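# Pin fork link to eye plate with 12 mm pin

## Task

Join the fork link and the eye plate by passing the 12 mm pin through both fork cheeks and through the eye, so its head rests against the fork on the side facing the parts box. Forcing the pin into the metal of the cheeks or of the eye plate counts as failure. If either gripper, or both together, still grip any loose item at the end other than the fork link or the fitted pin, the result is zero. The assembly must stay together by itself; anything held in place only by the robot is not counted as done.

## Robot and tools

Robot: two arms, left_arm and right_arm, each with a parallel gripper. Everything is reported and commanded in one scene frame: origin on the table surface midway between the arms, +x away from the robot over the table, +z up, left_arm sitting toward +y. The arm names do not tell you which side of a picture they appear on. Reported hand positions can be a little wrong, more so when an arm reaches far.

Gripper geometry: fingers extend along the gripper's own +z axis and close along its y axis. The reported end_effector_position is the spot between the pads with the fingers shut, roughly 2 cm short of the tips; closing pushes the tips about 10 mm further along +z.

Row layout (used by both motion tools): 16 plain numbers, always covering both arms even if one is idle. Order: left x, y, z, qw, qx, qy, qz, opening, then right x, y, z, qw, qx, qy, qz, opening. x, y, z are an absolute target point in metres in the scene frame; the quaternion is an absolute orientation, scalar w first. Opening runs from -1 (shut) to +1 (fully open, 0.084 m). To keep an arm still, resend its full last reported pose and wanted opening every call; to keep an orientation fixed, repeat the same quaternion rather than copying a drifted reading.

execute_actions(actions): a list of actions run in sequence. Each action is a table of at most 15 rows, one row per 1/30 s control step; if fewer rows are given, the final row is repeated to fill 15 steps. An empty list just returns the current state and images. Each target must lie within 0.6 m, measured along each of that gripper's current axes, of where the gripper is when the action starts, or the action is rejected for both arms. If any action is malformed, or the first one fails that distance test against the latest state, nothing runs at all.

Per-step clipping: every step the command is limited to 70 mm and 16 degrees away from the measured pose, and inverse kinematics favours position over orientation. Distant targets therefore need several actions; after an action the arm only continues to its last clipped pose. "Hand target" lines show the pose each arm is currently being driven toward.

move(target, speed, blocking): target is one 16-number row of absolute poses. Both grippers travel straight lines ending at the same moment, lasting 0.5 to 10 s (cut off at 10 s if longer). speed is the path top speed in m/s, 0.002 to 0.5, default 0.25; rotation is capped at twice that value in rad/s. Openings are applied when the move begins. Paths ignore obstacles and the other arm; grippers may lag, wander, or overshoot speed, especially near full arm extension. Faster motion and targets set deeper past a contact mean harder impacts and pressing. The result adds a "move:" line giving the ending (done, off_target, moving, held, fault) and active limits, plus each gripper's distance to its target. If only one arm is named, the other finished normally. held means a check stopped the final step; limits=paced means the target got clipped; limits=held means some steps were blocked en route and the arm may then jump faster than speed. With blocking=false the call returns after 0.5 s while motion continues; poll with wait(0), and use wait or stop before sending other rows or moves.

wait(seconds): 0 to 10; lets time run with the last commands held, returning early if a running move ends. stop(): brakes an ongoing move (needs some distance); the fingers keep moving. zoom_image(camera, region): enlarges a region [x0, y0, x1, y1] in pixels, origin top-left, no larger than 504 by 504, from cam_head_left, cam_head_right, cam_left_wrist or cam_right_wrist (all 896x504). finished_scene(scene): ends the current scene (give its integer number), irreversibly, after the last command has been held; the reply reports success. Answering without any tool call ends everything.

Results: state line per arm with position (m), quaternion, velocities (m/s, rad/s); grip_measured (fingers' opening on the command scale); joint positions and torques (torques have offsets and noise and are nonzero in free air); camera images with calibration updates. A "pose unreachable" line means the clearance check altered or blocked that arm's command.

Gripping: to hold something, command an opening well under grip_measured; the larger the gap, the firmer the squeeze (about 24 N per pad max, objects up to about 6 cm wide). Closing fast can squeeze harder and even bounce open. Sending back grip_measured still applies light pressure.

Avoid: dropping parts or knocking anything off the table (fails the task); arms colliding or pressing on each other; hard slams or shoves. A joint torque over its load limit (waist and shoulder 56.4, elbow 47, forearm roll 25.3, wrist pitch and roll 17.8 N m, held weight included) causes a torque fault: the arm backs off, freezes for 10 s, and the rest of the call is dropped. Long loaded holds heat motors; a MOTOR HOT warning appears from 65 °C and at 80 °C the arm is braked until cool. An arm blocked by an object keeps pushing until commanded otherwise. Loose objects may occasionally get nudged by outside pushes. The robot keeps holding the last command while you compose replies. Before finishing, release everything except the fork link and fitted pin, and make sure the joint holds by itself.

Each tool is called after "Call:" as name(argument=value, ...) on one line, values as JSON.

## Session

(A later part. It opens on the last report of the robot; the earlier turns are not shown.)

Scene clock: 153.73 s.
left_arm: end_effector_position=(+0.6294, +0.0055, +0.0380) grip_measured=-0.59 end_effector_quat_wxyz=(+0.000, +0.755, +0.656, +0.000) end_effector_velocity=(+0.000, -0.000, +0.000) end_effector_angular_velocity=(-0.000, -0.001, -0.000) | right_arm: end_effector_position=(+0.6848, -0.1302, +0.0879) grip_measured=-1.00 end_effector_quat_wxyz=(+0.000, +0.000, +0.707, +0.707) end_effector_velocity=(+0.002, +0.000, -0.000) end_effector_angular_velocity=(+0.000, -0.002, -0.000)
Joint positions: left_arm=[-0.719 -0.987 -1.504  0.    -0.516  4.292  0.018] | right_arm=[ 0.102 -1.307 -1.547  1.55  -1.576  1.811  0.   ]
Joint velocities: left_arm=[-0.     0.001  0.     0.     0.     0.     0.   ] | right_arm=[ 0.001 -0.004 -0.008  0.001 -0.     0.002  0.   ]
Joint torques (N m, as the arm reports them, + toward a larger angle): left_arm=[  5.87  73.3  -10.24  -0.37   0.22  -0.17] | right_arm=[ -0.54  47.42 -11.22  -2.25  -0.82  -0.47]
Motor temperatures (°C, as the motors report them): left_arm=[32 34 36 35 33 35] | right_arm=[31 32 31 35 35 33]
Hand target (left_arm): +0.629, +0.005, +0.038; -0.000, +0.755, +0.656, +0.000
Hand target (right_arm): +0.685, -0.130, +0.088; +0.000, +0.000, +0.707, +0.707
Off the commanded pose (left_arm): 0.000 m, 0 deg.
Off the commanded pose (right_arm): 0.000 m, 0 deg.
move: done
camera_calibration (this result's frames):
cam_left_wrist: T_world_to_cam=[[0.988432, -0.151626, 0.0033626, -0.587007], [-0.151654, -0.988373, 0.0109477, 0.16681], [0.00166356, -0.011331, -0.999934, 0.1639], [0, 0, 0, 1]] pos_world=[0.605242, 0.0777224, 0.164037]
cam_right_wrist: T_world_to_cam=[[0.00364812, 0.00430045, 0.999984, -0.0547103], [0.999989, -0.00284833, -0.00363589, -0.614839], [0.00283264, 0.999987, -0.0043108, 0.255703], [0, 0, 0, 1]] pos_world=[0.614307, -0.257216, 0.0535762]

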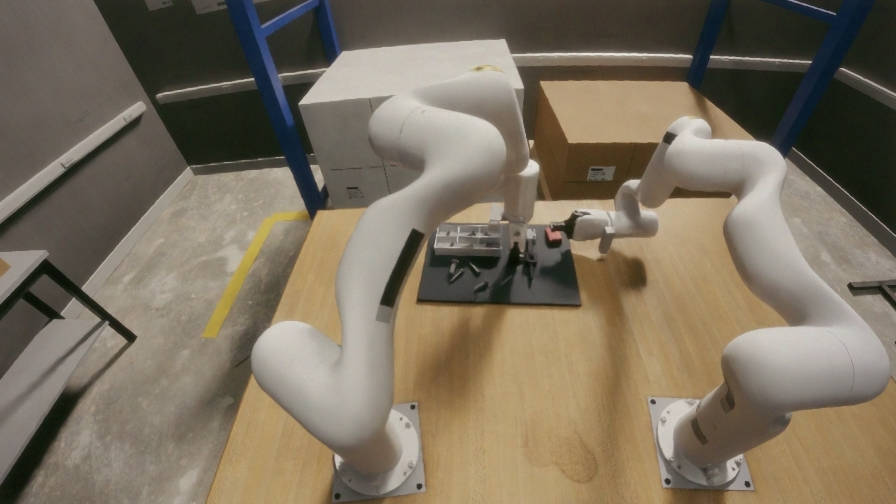

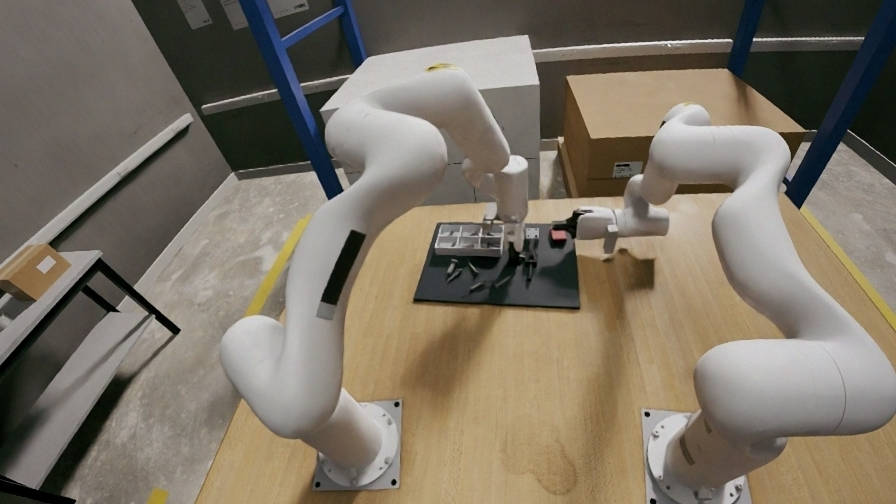

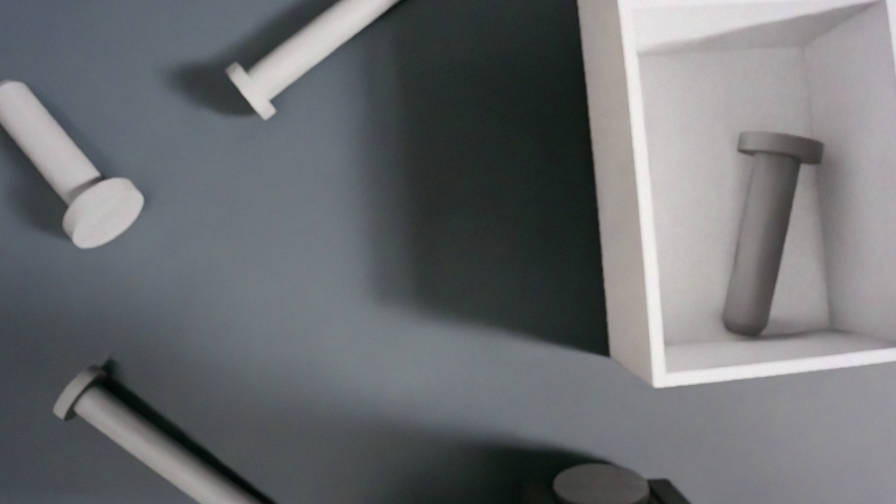

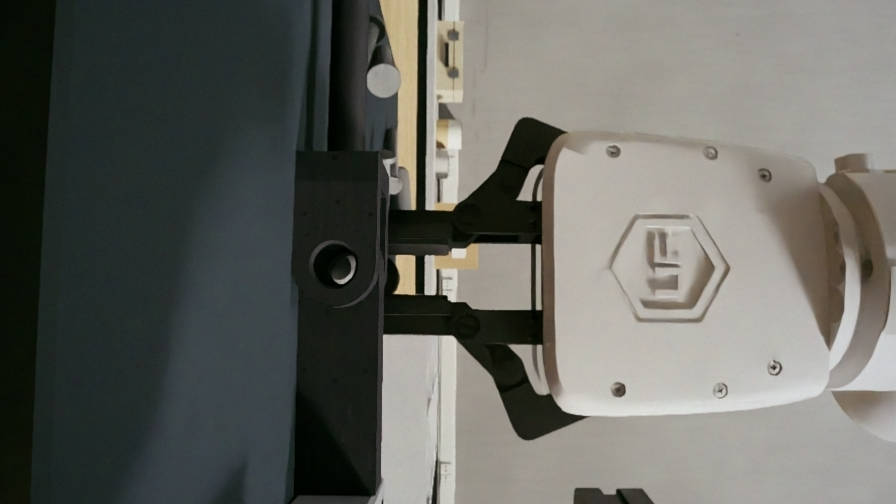

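Camera is lower-offset in x. Go lower for the axis view.

Call:
move(target=[0.6294,0.0055,0.038,0,0.755,0.656,0,-1,0.685,-0.08,0.062,0,0,0.707,0.707,-1], speed=0.05)

Call:
zoom_image(camera="cam_right_wrist", region=[250,150,550,400])

Scene clock: 156.03 s.
left_arm: end_effector_position=(+0.6294, +0.0055, +0.0380) grip_measured=-0.59 end_effector_quat_wxyz=(-0.000, +0.755, +0.656, -0.000) end_effector_velocity=(+0.000, +0.001, +0.000) end_effector_angular_velocity=(+0.001, -0.000, -0.001) | right_arm: end_effector_position=(+0.6848, -0.0802, +0.0617) grip_measured=-1.00 end_effector_quat_wxyz=(-0.000, +0.000, +0.707, +0.707) end_effector_velocity=(+0.001, +0.001, +0.001) end_effector_angular_velocity=(+0.005, -0.004, +0.000)
Joint positions: left_arm=[-0.719 -0.987 -1.504  0.    -0.516  4.292  0.018] | right_arm=[ 0.182 -1.367 -1.596  1.628 -1.556  1.8    0.   ]
Joint velocities: left_arm=[ 0.001  0.     0.     0.002 -0.     0.    -0.   ] | right_arm=[ 0.001 -0.001 -0.005  0.002 -0.004 -0.     0.   ]
Joint torques (N m, as the arm reports them, + toward a larger angle): left_arm=[  5.68  72.43 -10.2   -0.49   0.27  -0.21] | right_arm=[ 1.81 46.21 -9.94 -0.43 -1.07 -0.1 ]
Motor temperatures (°C, as the motors report them): left_arm=[32 34 36 35 33 35] | right_arm=[31 32 31 35 35 33]
Hand target (left_arm): +0.629, +0.006, +0.038; -0.000, +0.755, +0.656, +0.000
Hand target (right_arm): +0.685, -0.080, +0.062; -0.000, -0.000, +0.707, +0.707
Off the commanded pose (left_arm): 0.000 m, 0 deg.
Off the commanded pose (right_arm): 0.000 m, 0 deg.
move: done
camera_calibration (this result's frames):
cam_left_wrist: T_world_to_cam=[[0.988432, -0.151625, 0.00336237, -0.587007], [-0.151653, -0.988373, 0.0109476, 0.16681], [0.00166334, -0.0113309, -0.999934, 0.1639], [0, 0, 0, 1]] pos_world=[0.605242, 0.0777226, 0.164037]
cam_right_wrist: T_world_to_cam=[[0.00404037, 0.00527497, 0.999978, -0.0289525], [0.999989, -0.00259375, -0.00402673, -0.614767], [0.00257245, 0.999983, -0.00528539, 0.20589], [0, 0, 0, 1]] pos_world=[0.614347, -0.207328, 0.0275646]

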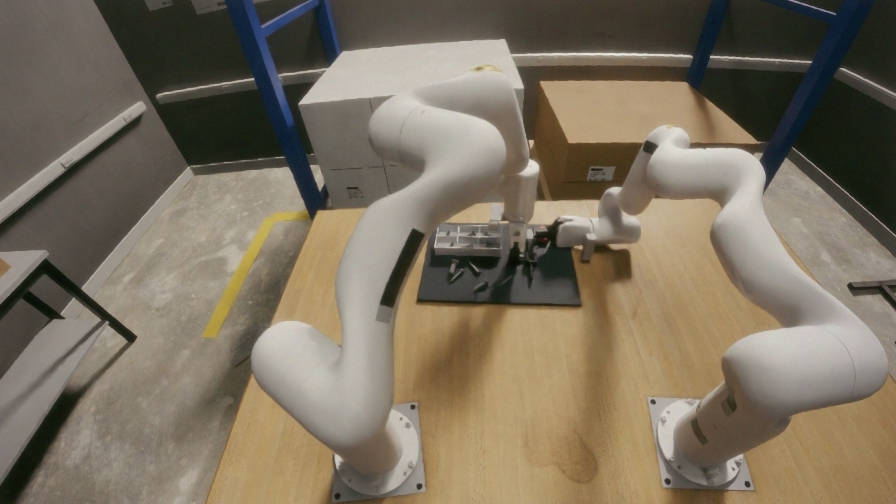

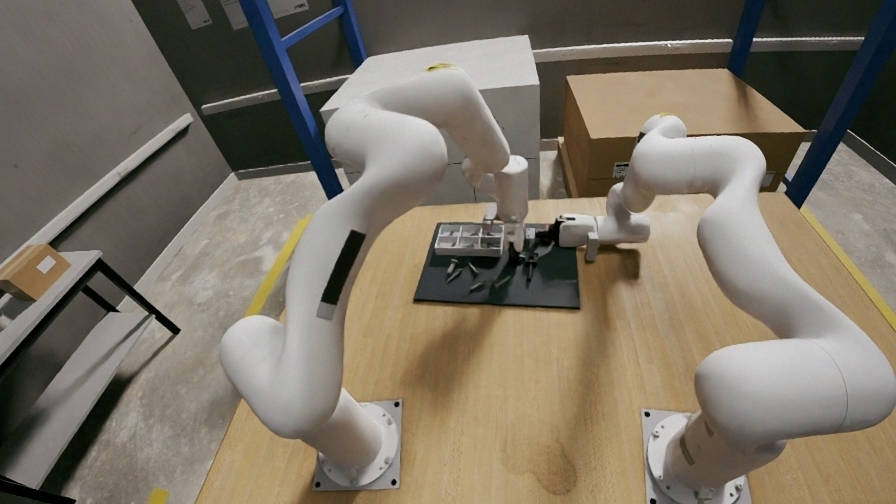

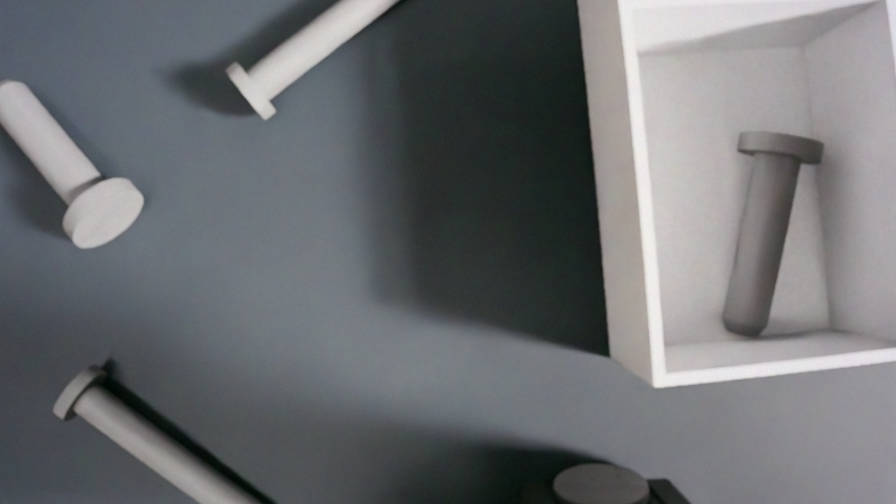

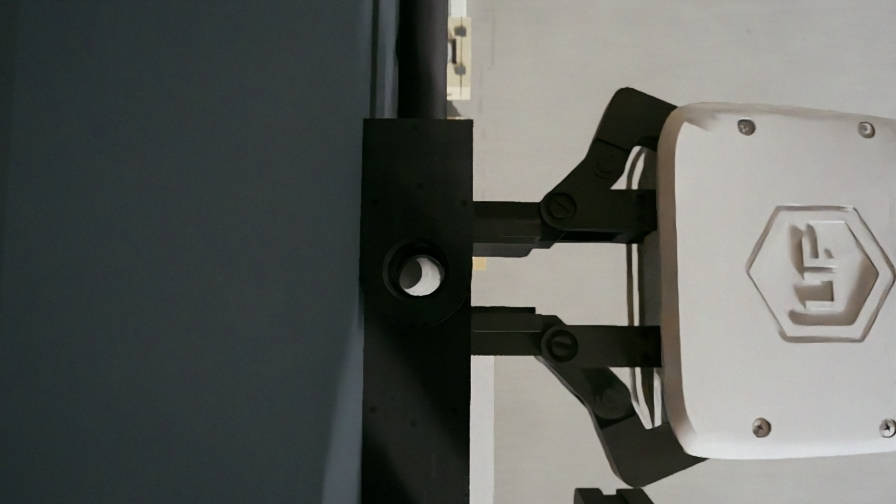

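Region (250, 150, 550, 400) of cam_right_wrist's 896x504 image, scaled by 1.680, with more detail than that image has.

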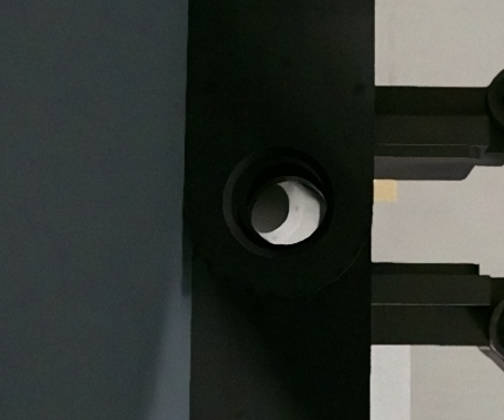

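Call:
move(target=[0.6288,-0.003,0.0372,0,0.755,0.656,0,-1,0.685,-0.08,0.062,0,0,0.707,0.707,-1], speed=0.004)

Call:
zoom_image(camera="cam_right_wrist", region=[250,150,550,400])

Scene clock: 159.77 s.
left_arm: end_effector_position=(+0.6288, -0.0029, +0.0372) grip_measured=-0.74 end_effector_quat_wxyz=(-0.000, +0.755, +0.656, -0.000) end_effector_velocity=(-0.000, -0.001, -0.000) end_effector_angular_velocity=(-0.001, +0.001, +0.002) | right_arm: end_effector_position=(+0.6850, -0.0800, +0.0620) grip_measured=-1.00 end_effector_quat_wxyz=(-0.000, -0.000, +0.707, +0.707) end_effector_velocity=(+0.000, -0.000, +0.000) end_effector_angular_velocity=(+0.000, -0.001, -0.001)
Joint positions: left_arm=[-0.73  -0.997 -1.52  -0.    -0.523  4.281  0.011] | right_arm=[ 0.182 -1.368 -1.597  1.628 -1.557  1.8    0.   ]
Joint velocities: left_arm=[-0.001 -0.001 -0.001 -0.002 -0.    -0.001  0.   ] | right_arm=[-0.     0.    -0.     0.001 -0.    -0.     0.   ]
Joint torques (N m, as the arm reports them, + toward a larger angle): left_arm=[  6.47  73.07 -10.19  -0.65   0.35  -0.26] | right_arm=[-1.16 46.36 -9.58 -1.27 -0.97 -0.1 ]
Motor temperatures (°C, as the motors report them): left_arm=[32 34 36 35 33 35] | right_arm=[31 32 31 35 35 33]
Hand target (left_arm): +0.629, -0.003, +0.037; -0.000, +0.755, +0.656, -0.000
Hand target (right_arm): +0.685, -0.080, +0.062; -0.000, -0.000, +0.707, +0.707
Off the commanded pose (left_arm): 0.000 m, 0 deg.
Off the commanded pose (right_arm): 0.000 m, 0 deg.
move: done
camera_calibration (this result's frames):
cam_left_wrist: T_world_to_cam=[[0.98843, -0.151643, 0.00334643, -0.587716], [-0.151671, -0.98837, 0.010963, 0.158399], [0.00164505, -0.0113437, -0.999934, 0.16303], [0, 0, 0, 1]] pos_world=[0.604672, 0.0692834, 0.163249]
cam_right_wrist: T_world_to_cam=[[0.00370169, 0.00421015, 0.999984, -0.029093], [0.99999, -0.00257767, -0.00369086, -0.614957], [0.00256209, 0.999988, -0.00421965, 0.205598], [0, 0, 0, 1]] pos_world=[0.614532, -0.207058, 0.0276904]

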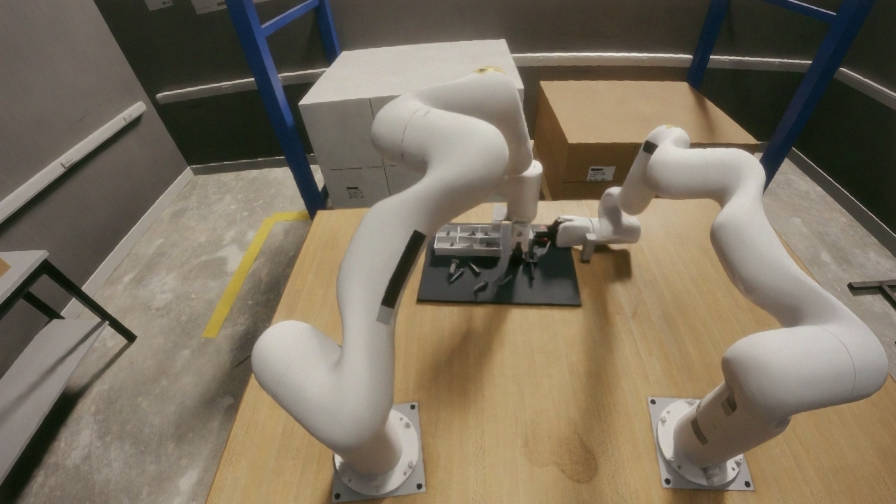

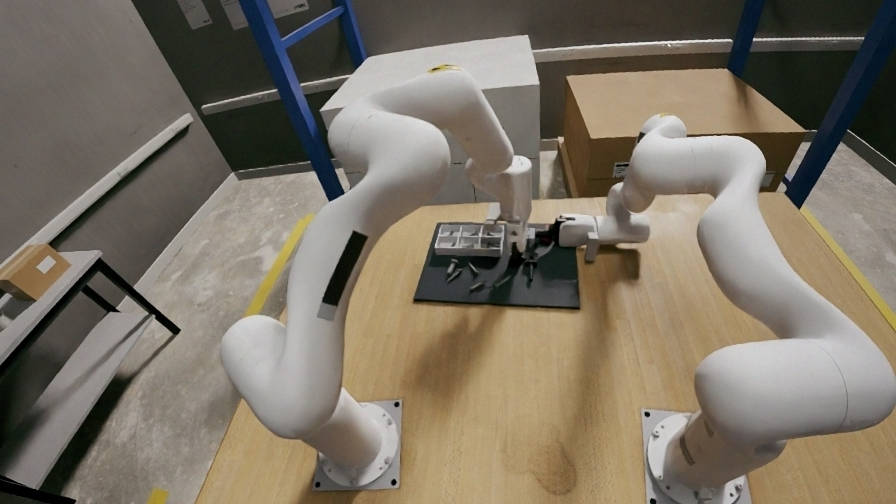

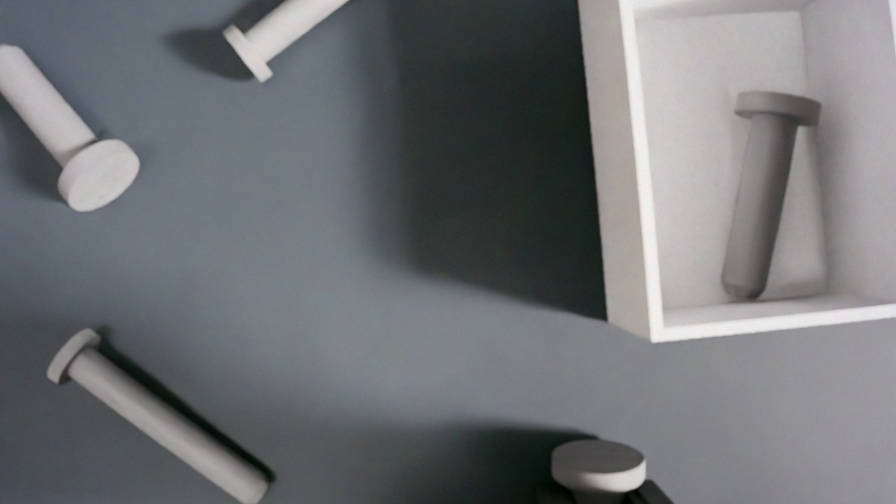

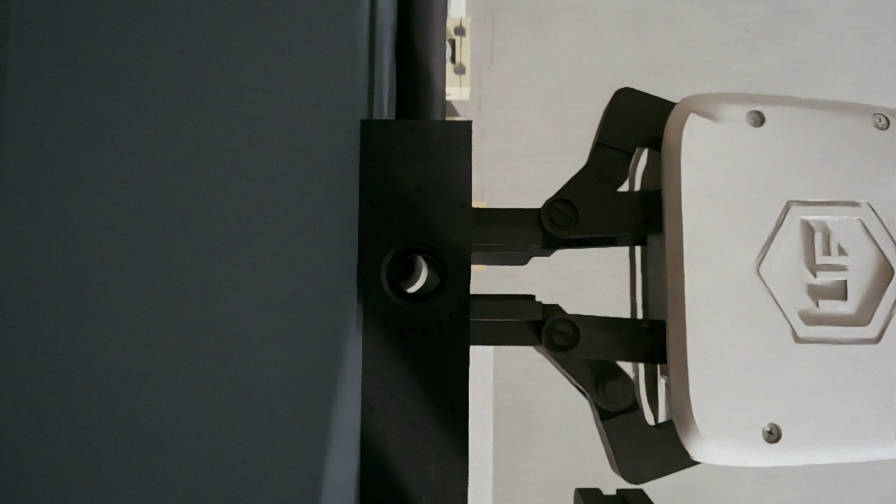

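Region (250, 150, 550, 400) of cam_right_wrist's 896x504 image, scaled by 1.680, with more detail than that image has.

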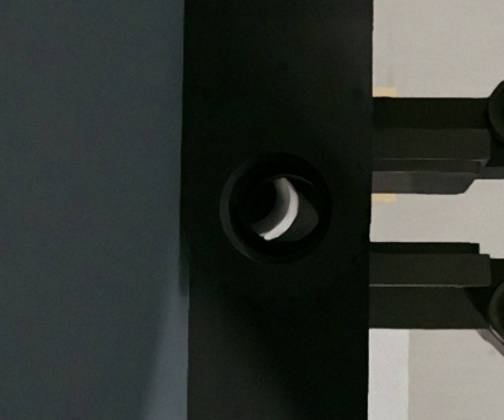

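Call:
move(target=[0.6288,-0.003,0.0345,0,0.755,0.656,0,-1,0.685,-0.08,0.062,0,0,0.707,0.707,-1], speed=0.004)

Call:
zoom_image(camera="cam_right_wrist", region=[250,150,550,400])

Scene clock: 162.17 s.
left_arm: end_effector_position=(+0.6290, -0.0031, +0.0350) grip_measured=-0.74 end_effector_quat_wxyz=(+0.000, +0.755, +0.656, +0.000) end_effector_velocity=(-0.001, -0.000, -0.003) end_effector_angular_velocity=(+0.000, +0.000, -0.001) | right_arm: end_effector_position=(+0.6850, -0.0800, +0.0620) grip_measured=-1.00 end_effector_quat_wxyz=(-0.000, +0.000, +0.707, +0.707) end_effector_velocity=(+0.000, -0.001, -0.000) end_effector_angular_velocity=(-0.000, +0.001, -0.002)
Joint positions: left_arm=[-0.731 -1.001 -1.522  0.    -0.521  4.281  0.011] | right_arm=[ 0.182 -1.368 -1.597  1.628 -1.557  1.8    0.   ]
Joint velocities: left_arm=[-0.001 -0.004  0.     0.     0.004 -0.     0.   ] | right_arm=[-0.002 -0.     0.001 -0.001 -0.     0.     0.   ]
Joint torques (N m, as the arm reports them, + toward a larger angle): left_arm=[ 3.4  56.2  -7.85 -1.2   1.79 -0.26] | right_arm=[ -0.6   44.02 -10.71  -1.46  -0.75  -0.24]
Motor temperatures (°C, as the motors report them): left_arm=[32 34 36 35 33 35] | right_arm=[31 32 31 35 35 33]
Hand target (left_arm): +0.629, -0.003, +0.035; -0.000, +0.755, +0.656, +0.000
Hand target (right_arm): +0.685, -0.080, +0.062; -0.000, -0.000, +0.707, +0.707
Off the commanded pose (left_arm): 0.001 m, 0 deg.
Off the commanded pose (right_arm): 0.000 m, 0 deg.
move: done
camera_calibration (this result's frames):
cam_left_wrist: T_world_to_cam=[[0.988434, -0.15161, 0.0034693, -0.587862], [-0.15164, -0.988375, 0.0109761, 0.15829], [0.00176489, -0.0113752, -0.999934, 0.160783], [0, 0, 0, 1]] pos_world=[0.604783, 0.0691529, 0.161074]
cam_right_wrist: T_world_to_cam=[[0.00370092, 0.00420594, 0.999984, -0.0290947], [0.99999, -0.00257944, -0.0036901, -0.614956], [0.00256388, 0.999988, -0.00421545, 0.205596], [0, 0, 0, 1]] pos_world=[0.614531, -0.207057, 0.0276916]

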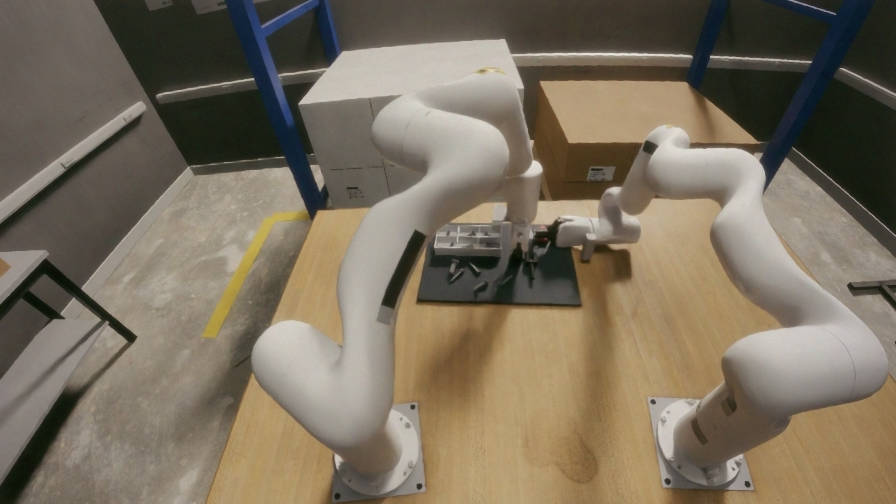

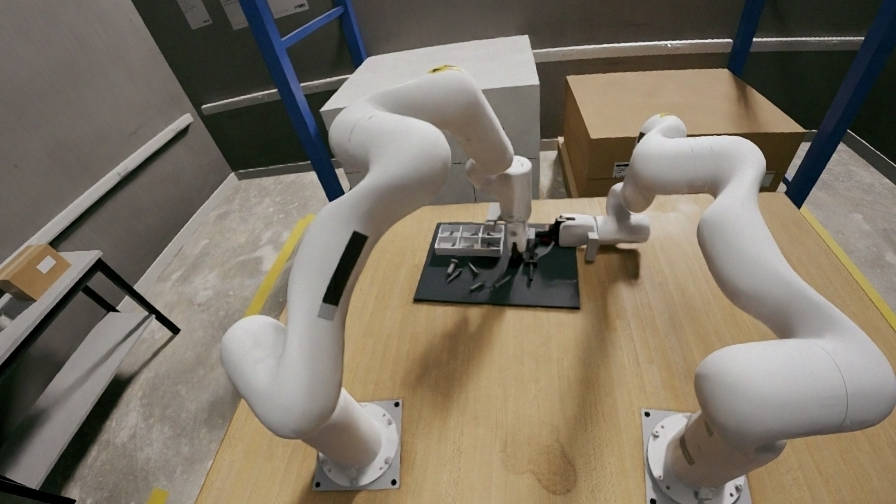

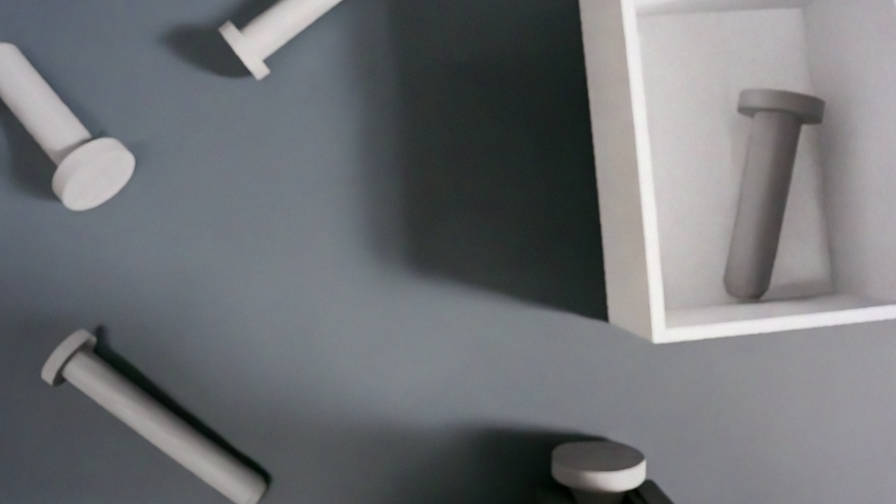

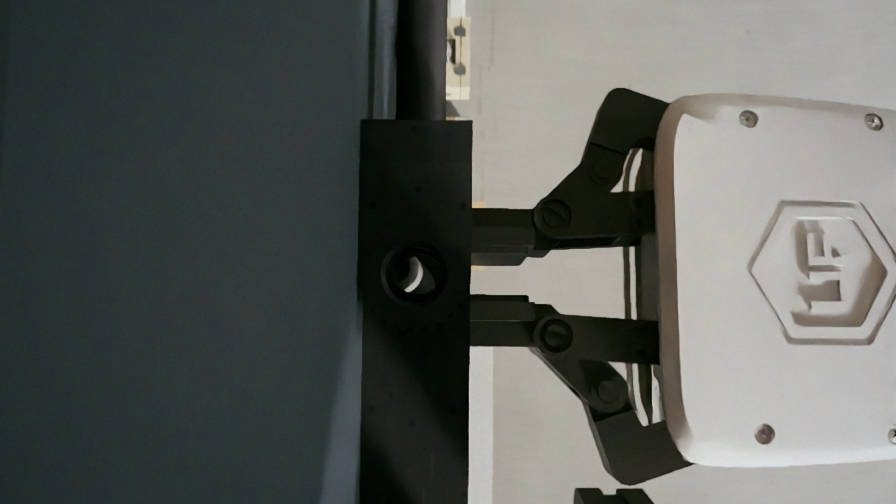

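Region (250, 150, 550, 400) of cam_right_wrist's 896x504 image, scaled by 1.680, with more detail than that image has.

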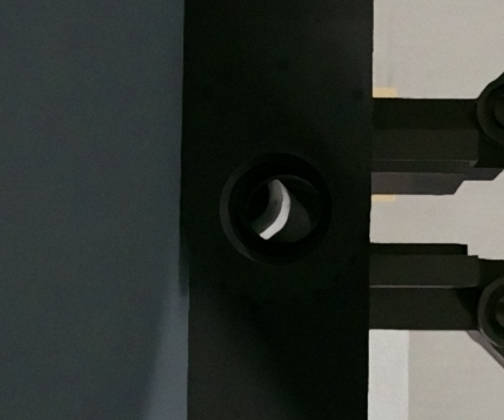

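Call:
move(target=[0.629,-0.002,0.0405,0,0.755,0.656,0,-1,0.685,-0.08,0.062,0,0,0.707,0.707,-1], speed=0.004)

Call:
zoom_image(camera="cam_right_wrist", region=[250,150,550,400])

Scene clock: 165.37 s.
left_arm: end_effector_position=(+0.6290, -0.0020, +0.0404) grip_measured=-0.74 end_effector_quat_wxyz=(+0.000, +0.755, +0.656, -0.000) end_effector_velocity=(+0.000, +0.000, +0.001) end_effector_angular_velocity=(-0.000, -0.000, +0.000) | right_arm: end_effector_position=(+0.6850, -0.0800, +0.0620) grip_measured=-1.00 end_effector_quat_wxyz=(+0.000, +0.000, +0.707, +0.707) end_effector_velocity=(-0.001, -0.000, -0.001) end_effector_angular_velocity=(+0.000, +0.003, -0.001)
Joint positions: left_arm=[-0.729 -0.99  -1.517 -0.    -0.526  4.283  0.011] | right_arm=[ 0.182 -1.368 -1.597  1.628 -1.557  1.8    0.   ]
Joint velocities: left_arm=[ 0.001  0.001  0.001 -0.    -0.     0.    -0.   ] | right_arm=[ 0.    -0.     0.003  0.001 -0.    -0.     0.   ]
Joint torques (N m, as the arm reports them, + toward a larger angle): left_arm=[ 5.96 72.92 -9.91 -0.73  0.27 -0.26] | right_arm=[ -2.9   43.45 -10.2   -1.01  -0.89  -0.24]
Motor temperatures (°C, as the motors report them): left_arm=[32 34 36 35 33 35] | right_arm=[31 32 31 35 35 33]
Hand target (left_arm): +0.629, -0.002, +0.040; +0.000, +0.755, +0.656, -0.000
Hand target (right_arm): +0.685, -0.080, +0.062; +0.000, -0.000, +0.707, +0.707
Off the commanded pose (left_arm): 0.000 m, 0 deg.
Off the commanded pose (right_arm): 0.000 m, 0 deg.
move: done
camera_calibration (this result's frames):
cam_left_wrist: T_world_to_cam=[[0.988431, -0.151631, 0.00337273, -0.58775], [-0.151659, -0.988372, 0.0109635, 0.1593], [0.0016711, -0.0113482, -0.999934, 0.166245], [0, 0, 0, 1]] pos_world=[0.604832, 0.0702135, 0.16647]
cam_right_wrist: T_world_to_cam=[[0.00370066, 0.00420572, 0.999984, -0.0290946], [0.99999, -0.00257955, -0.00368983, -0.614956], [0.00256399, 0.999988, -0.00421523, 0.205596], [0, 0, 0, 1]] pos_world=[0.614531, -0.207057, 0.0276917]

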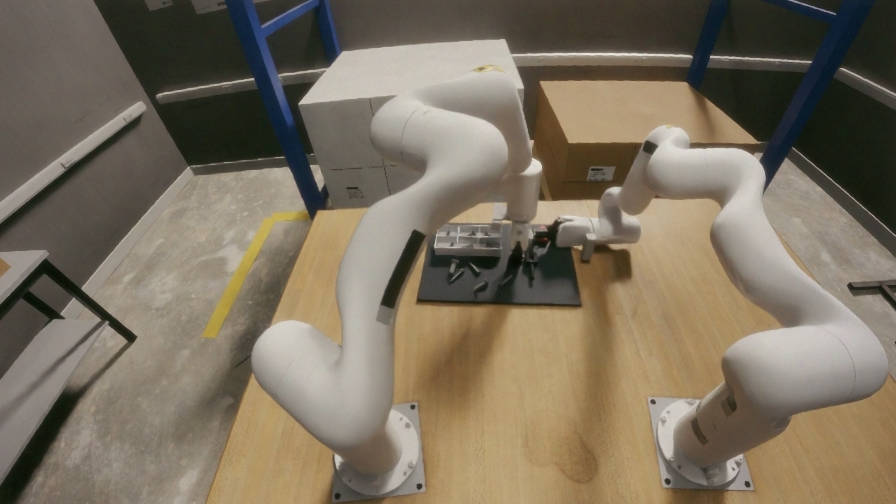

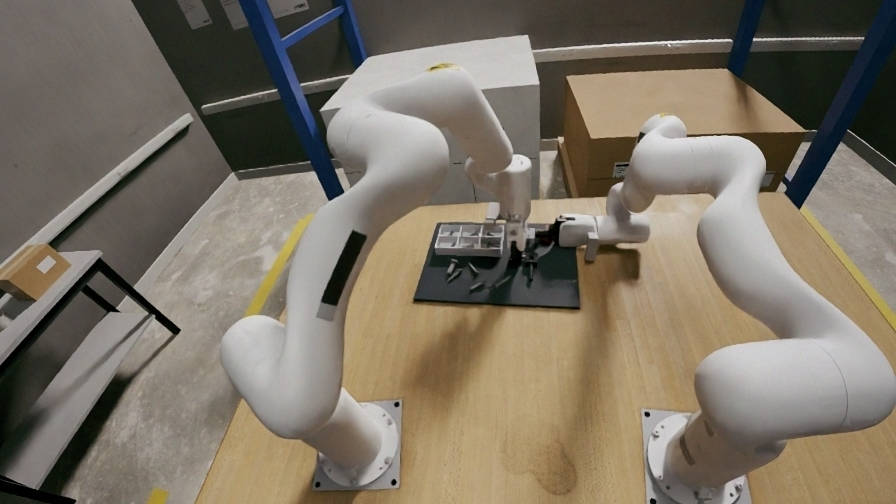

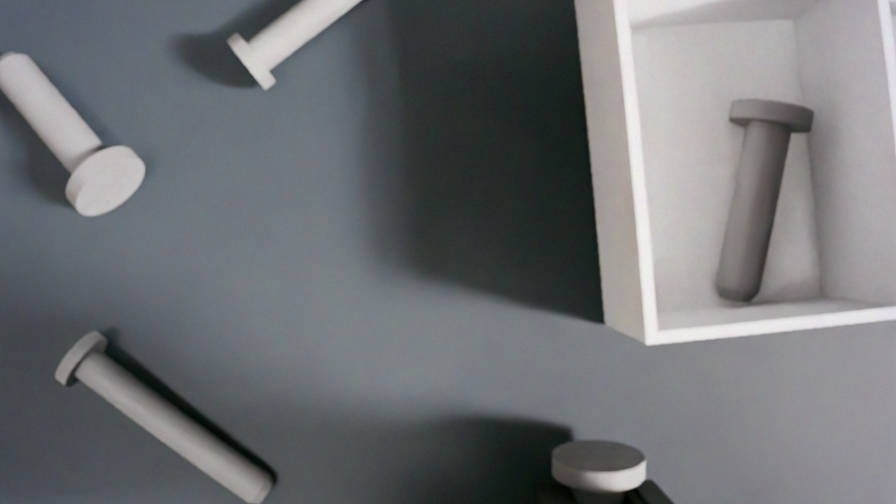

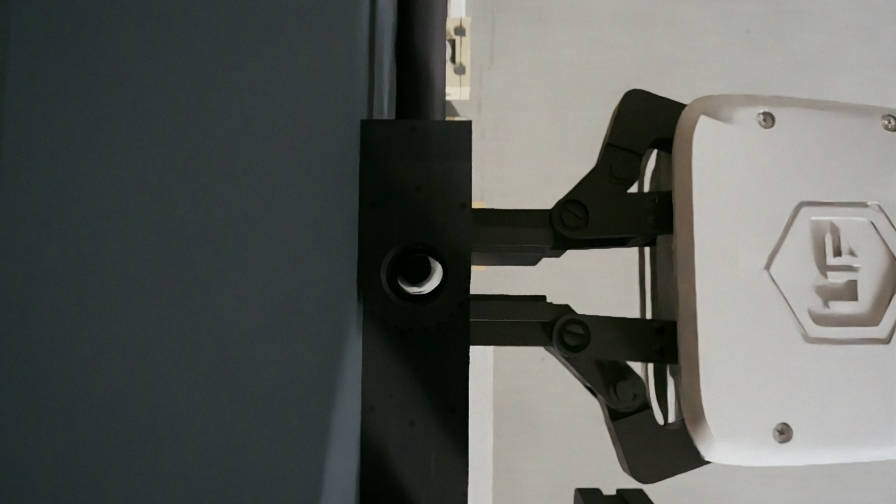

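Region (250, 150, 550, 400) of cam_right_wrist's 896x504 image, scaled by 1.680, with more detail than that image has.

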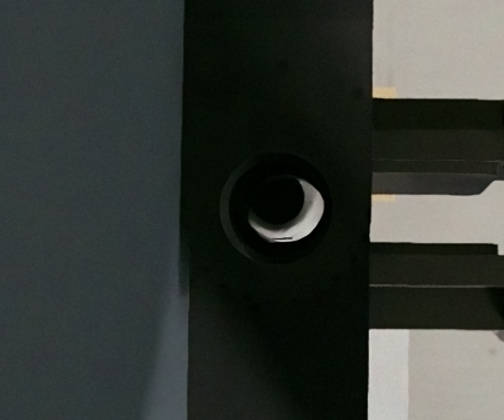

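Call:
move(target=[0.6292,-0.009,0.041,0,0.755,0.656,0,-1,0.685,-0.08,0.062,0,0,0.707,0.707,-1], speed=0.004)

Call:
zoom_image(camera="cam_right_wrist", region=[250,150,550,400])

Scene clock: 169.43 s.
left_arm: end_effector_position=(+0.6289, -0.0088, +0.0408) grip_measured=-0.74 end_effector_quat_wxyz=(-0.001, +0.755, +0.656, -0.000) end_effector_velocity=(+0.000, -0.001, +0.001) end_effector_angular_velocity=(-0.001, -0.002, -0.001) | right_arm: end_effector_position=(+0.6850, -0.0800, +0.0620) grip_measured=-1.00 end_effector_quat_wxyz=(+0.000, -0.000, +0.707, +0.707) end_effector_velocity=(-0.001, -0.000, -0.000) end_effector_angular_velocity=(-0.000, +0.001, +0.000)
Joint positions: left_arm=[-0.738 -0.998 -1.532 -0.    -0.536  4.274  0.011] | right_arm=[ 0.182 -1.368 -1.597  1.628 -1.557  1.8    0.   ]
Joint velocities: left_arm=[-0.001 -0.    -0.002  0.001  0.    -0.001 -0.   ] | right_arm=[-0.     0.     0.002 -0.     0.    -0.001  0.   ]
Joint torques (N m, as the arm reports them, + toward a larger angle): left_arm=[ -7.94  77.96 -15.23  -3.67   2.87  -0.51] | right_arm=[ -0.08  45.76 -10.5   -0.26  -0.67  -0.17]
Motor temperatures (°C, as the motors report them): left_arm=[32 34 36 35 33 35] | right_arm=[31 32 31 35 35 33]
Hand target (left_arm): +0.629, -0.009, +0.041; -0.000, +0.755, +0.656, -0.000
Hand target (right_arm): +0.685, -0.080, +0.062; +0.000, -0.000, +0.707, +0.707
Off the commanded pose (left_arm): 0.000 m, 0 deg.
Off the commanded pose (right_arm): 0.000 m, 0 deg.
move: done
camera_calibration (this result's frames):
cam_left_wrist: T_world_to_cam=[[0.988413, -0.151769, 0.00235129, -0.588615], [-0.151785, -0.988357, 0.0105348, 0.152671], [0.000725071, -0.0107696, -0.999942, 0.167169], [0, 0, 0, 1]] pos_world=[0.604847, 0.0633607, 0.166935]
cam_right_wrist: T_world_to_cam=[[0.00370062, 0.00420582, 0.999984, -0.0290946], [0.99999, -0.00257948, -0.00368979, -0.614956], [0.00256392, 0.999988, -0.00421532, 0.205596], [0, 0, 0, 1]] pos_world=[0.614531, -0.207057, 0.0276917]

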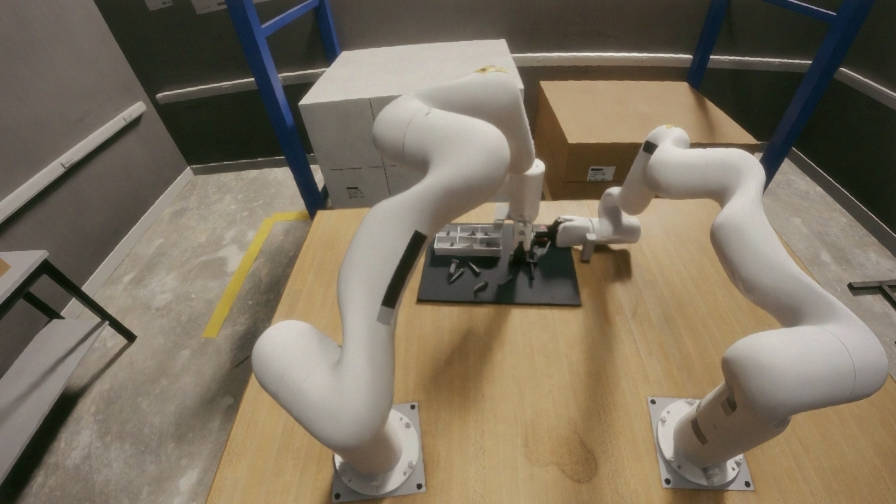

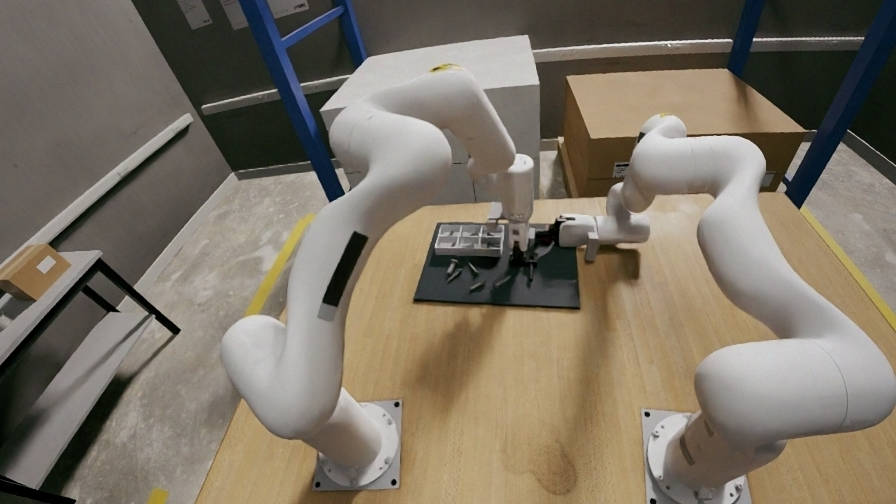

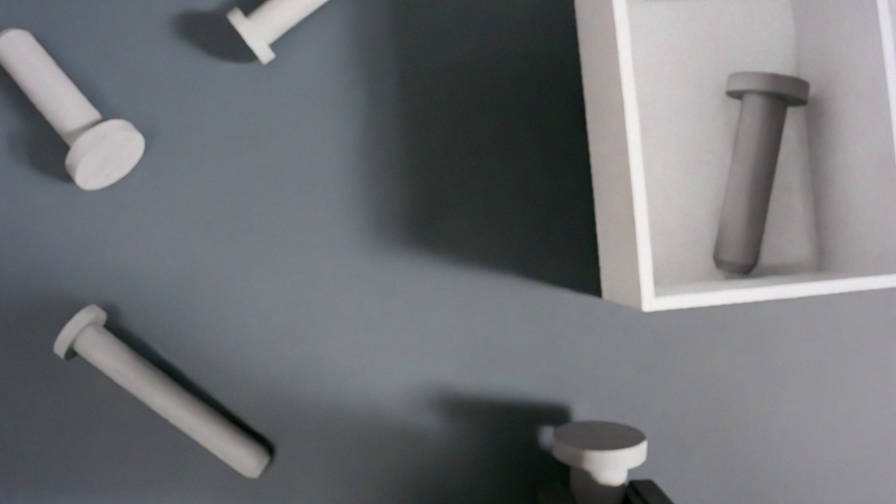

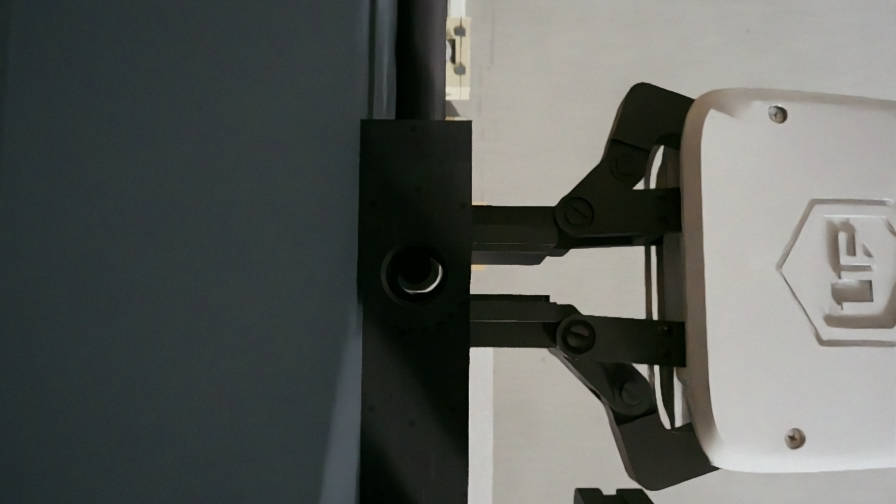

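Region (250, 150, 550, 400) of cam_right_wrist's 896x504 image, scaled by 1.680, with more detail than that image has.

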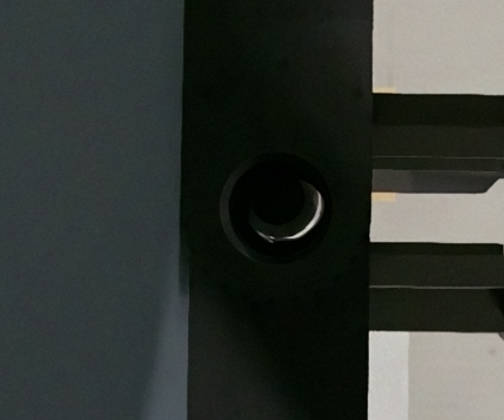

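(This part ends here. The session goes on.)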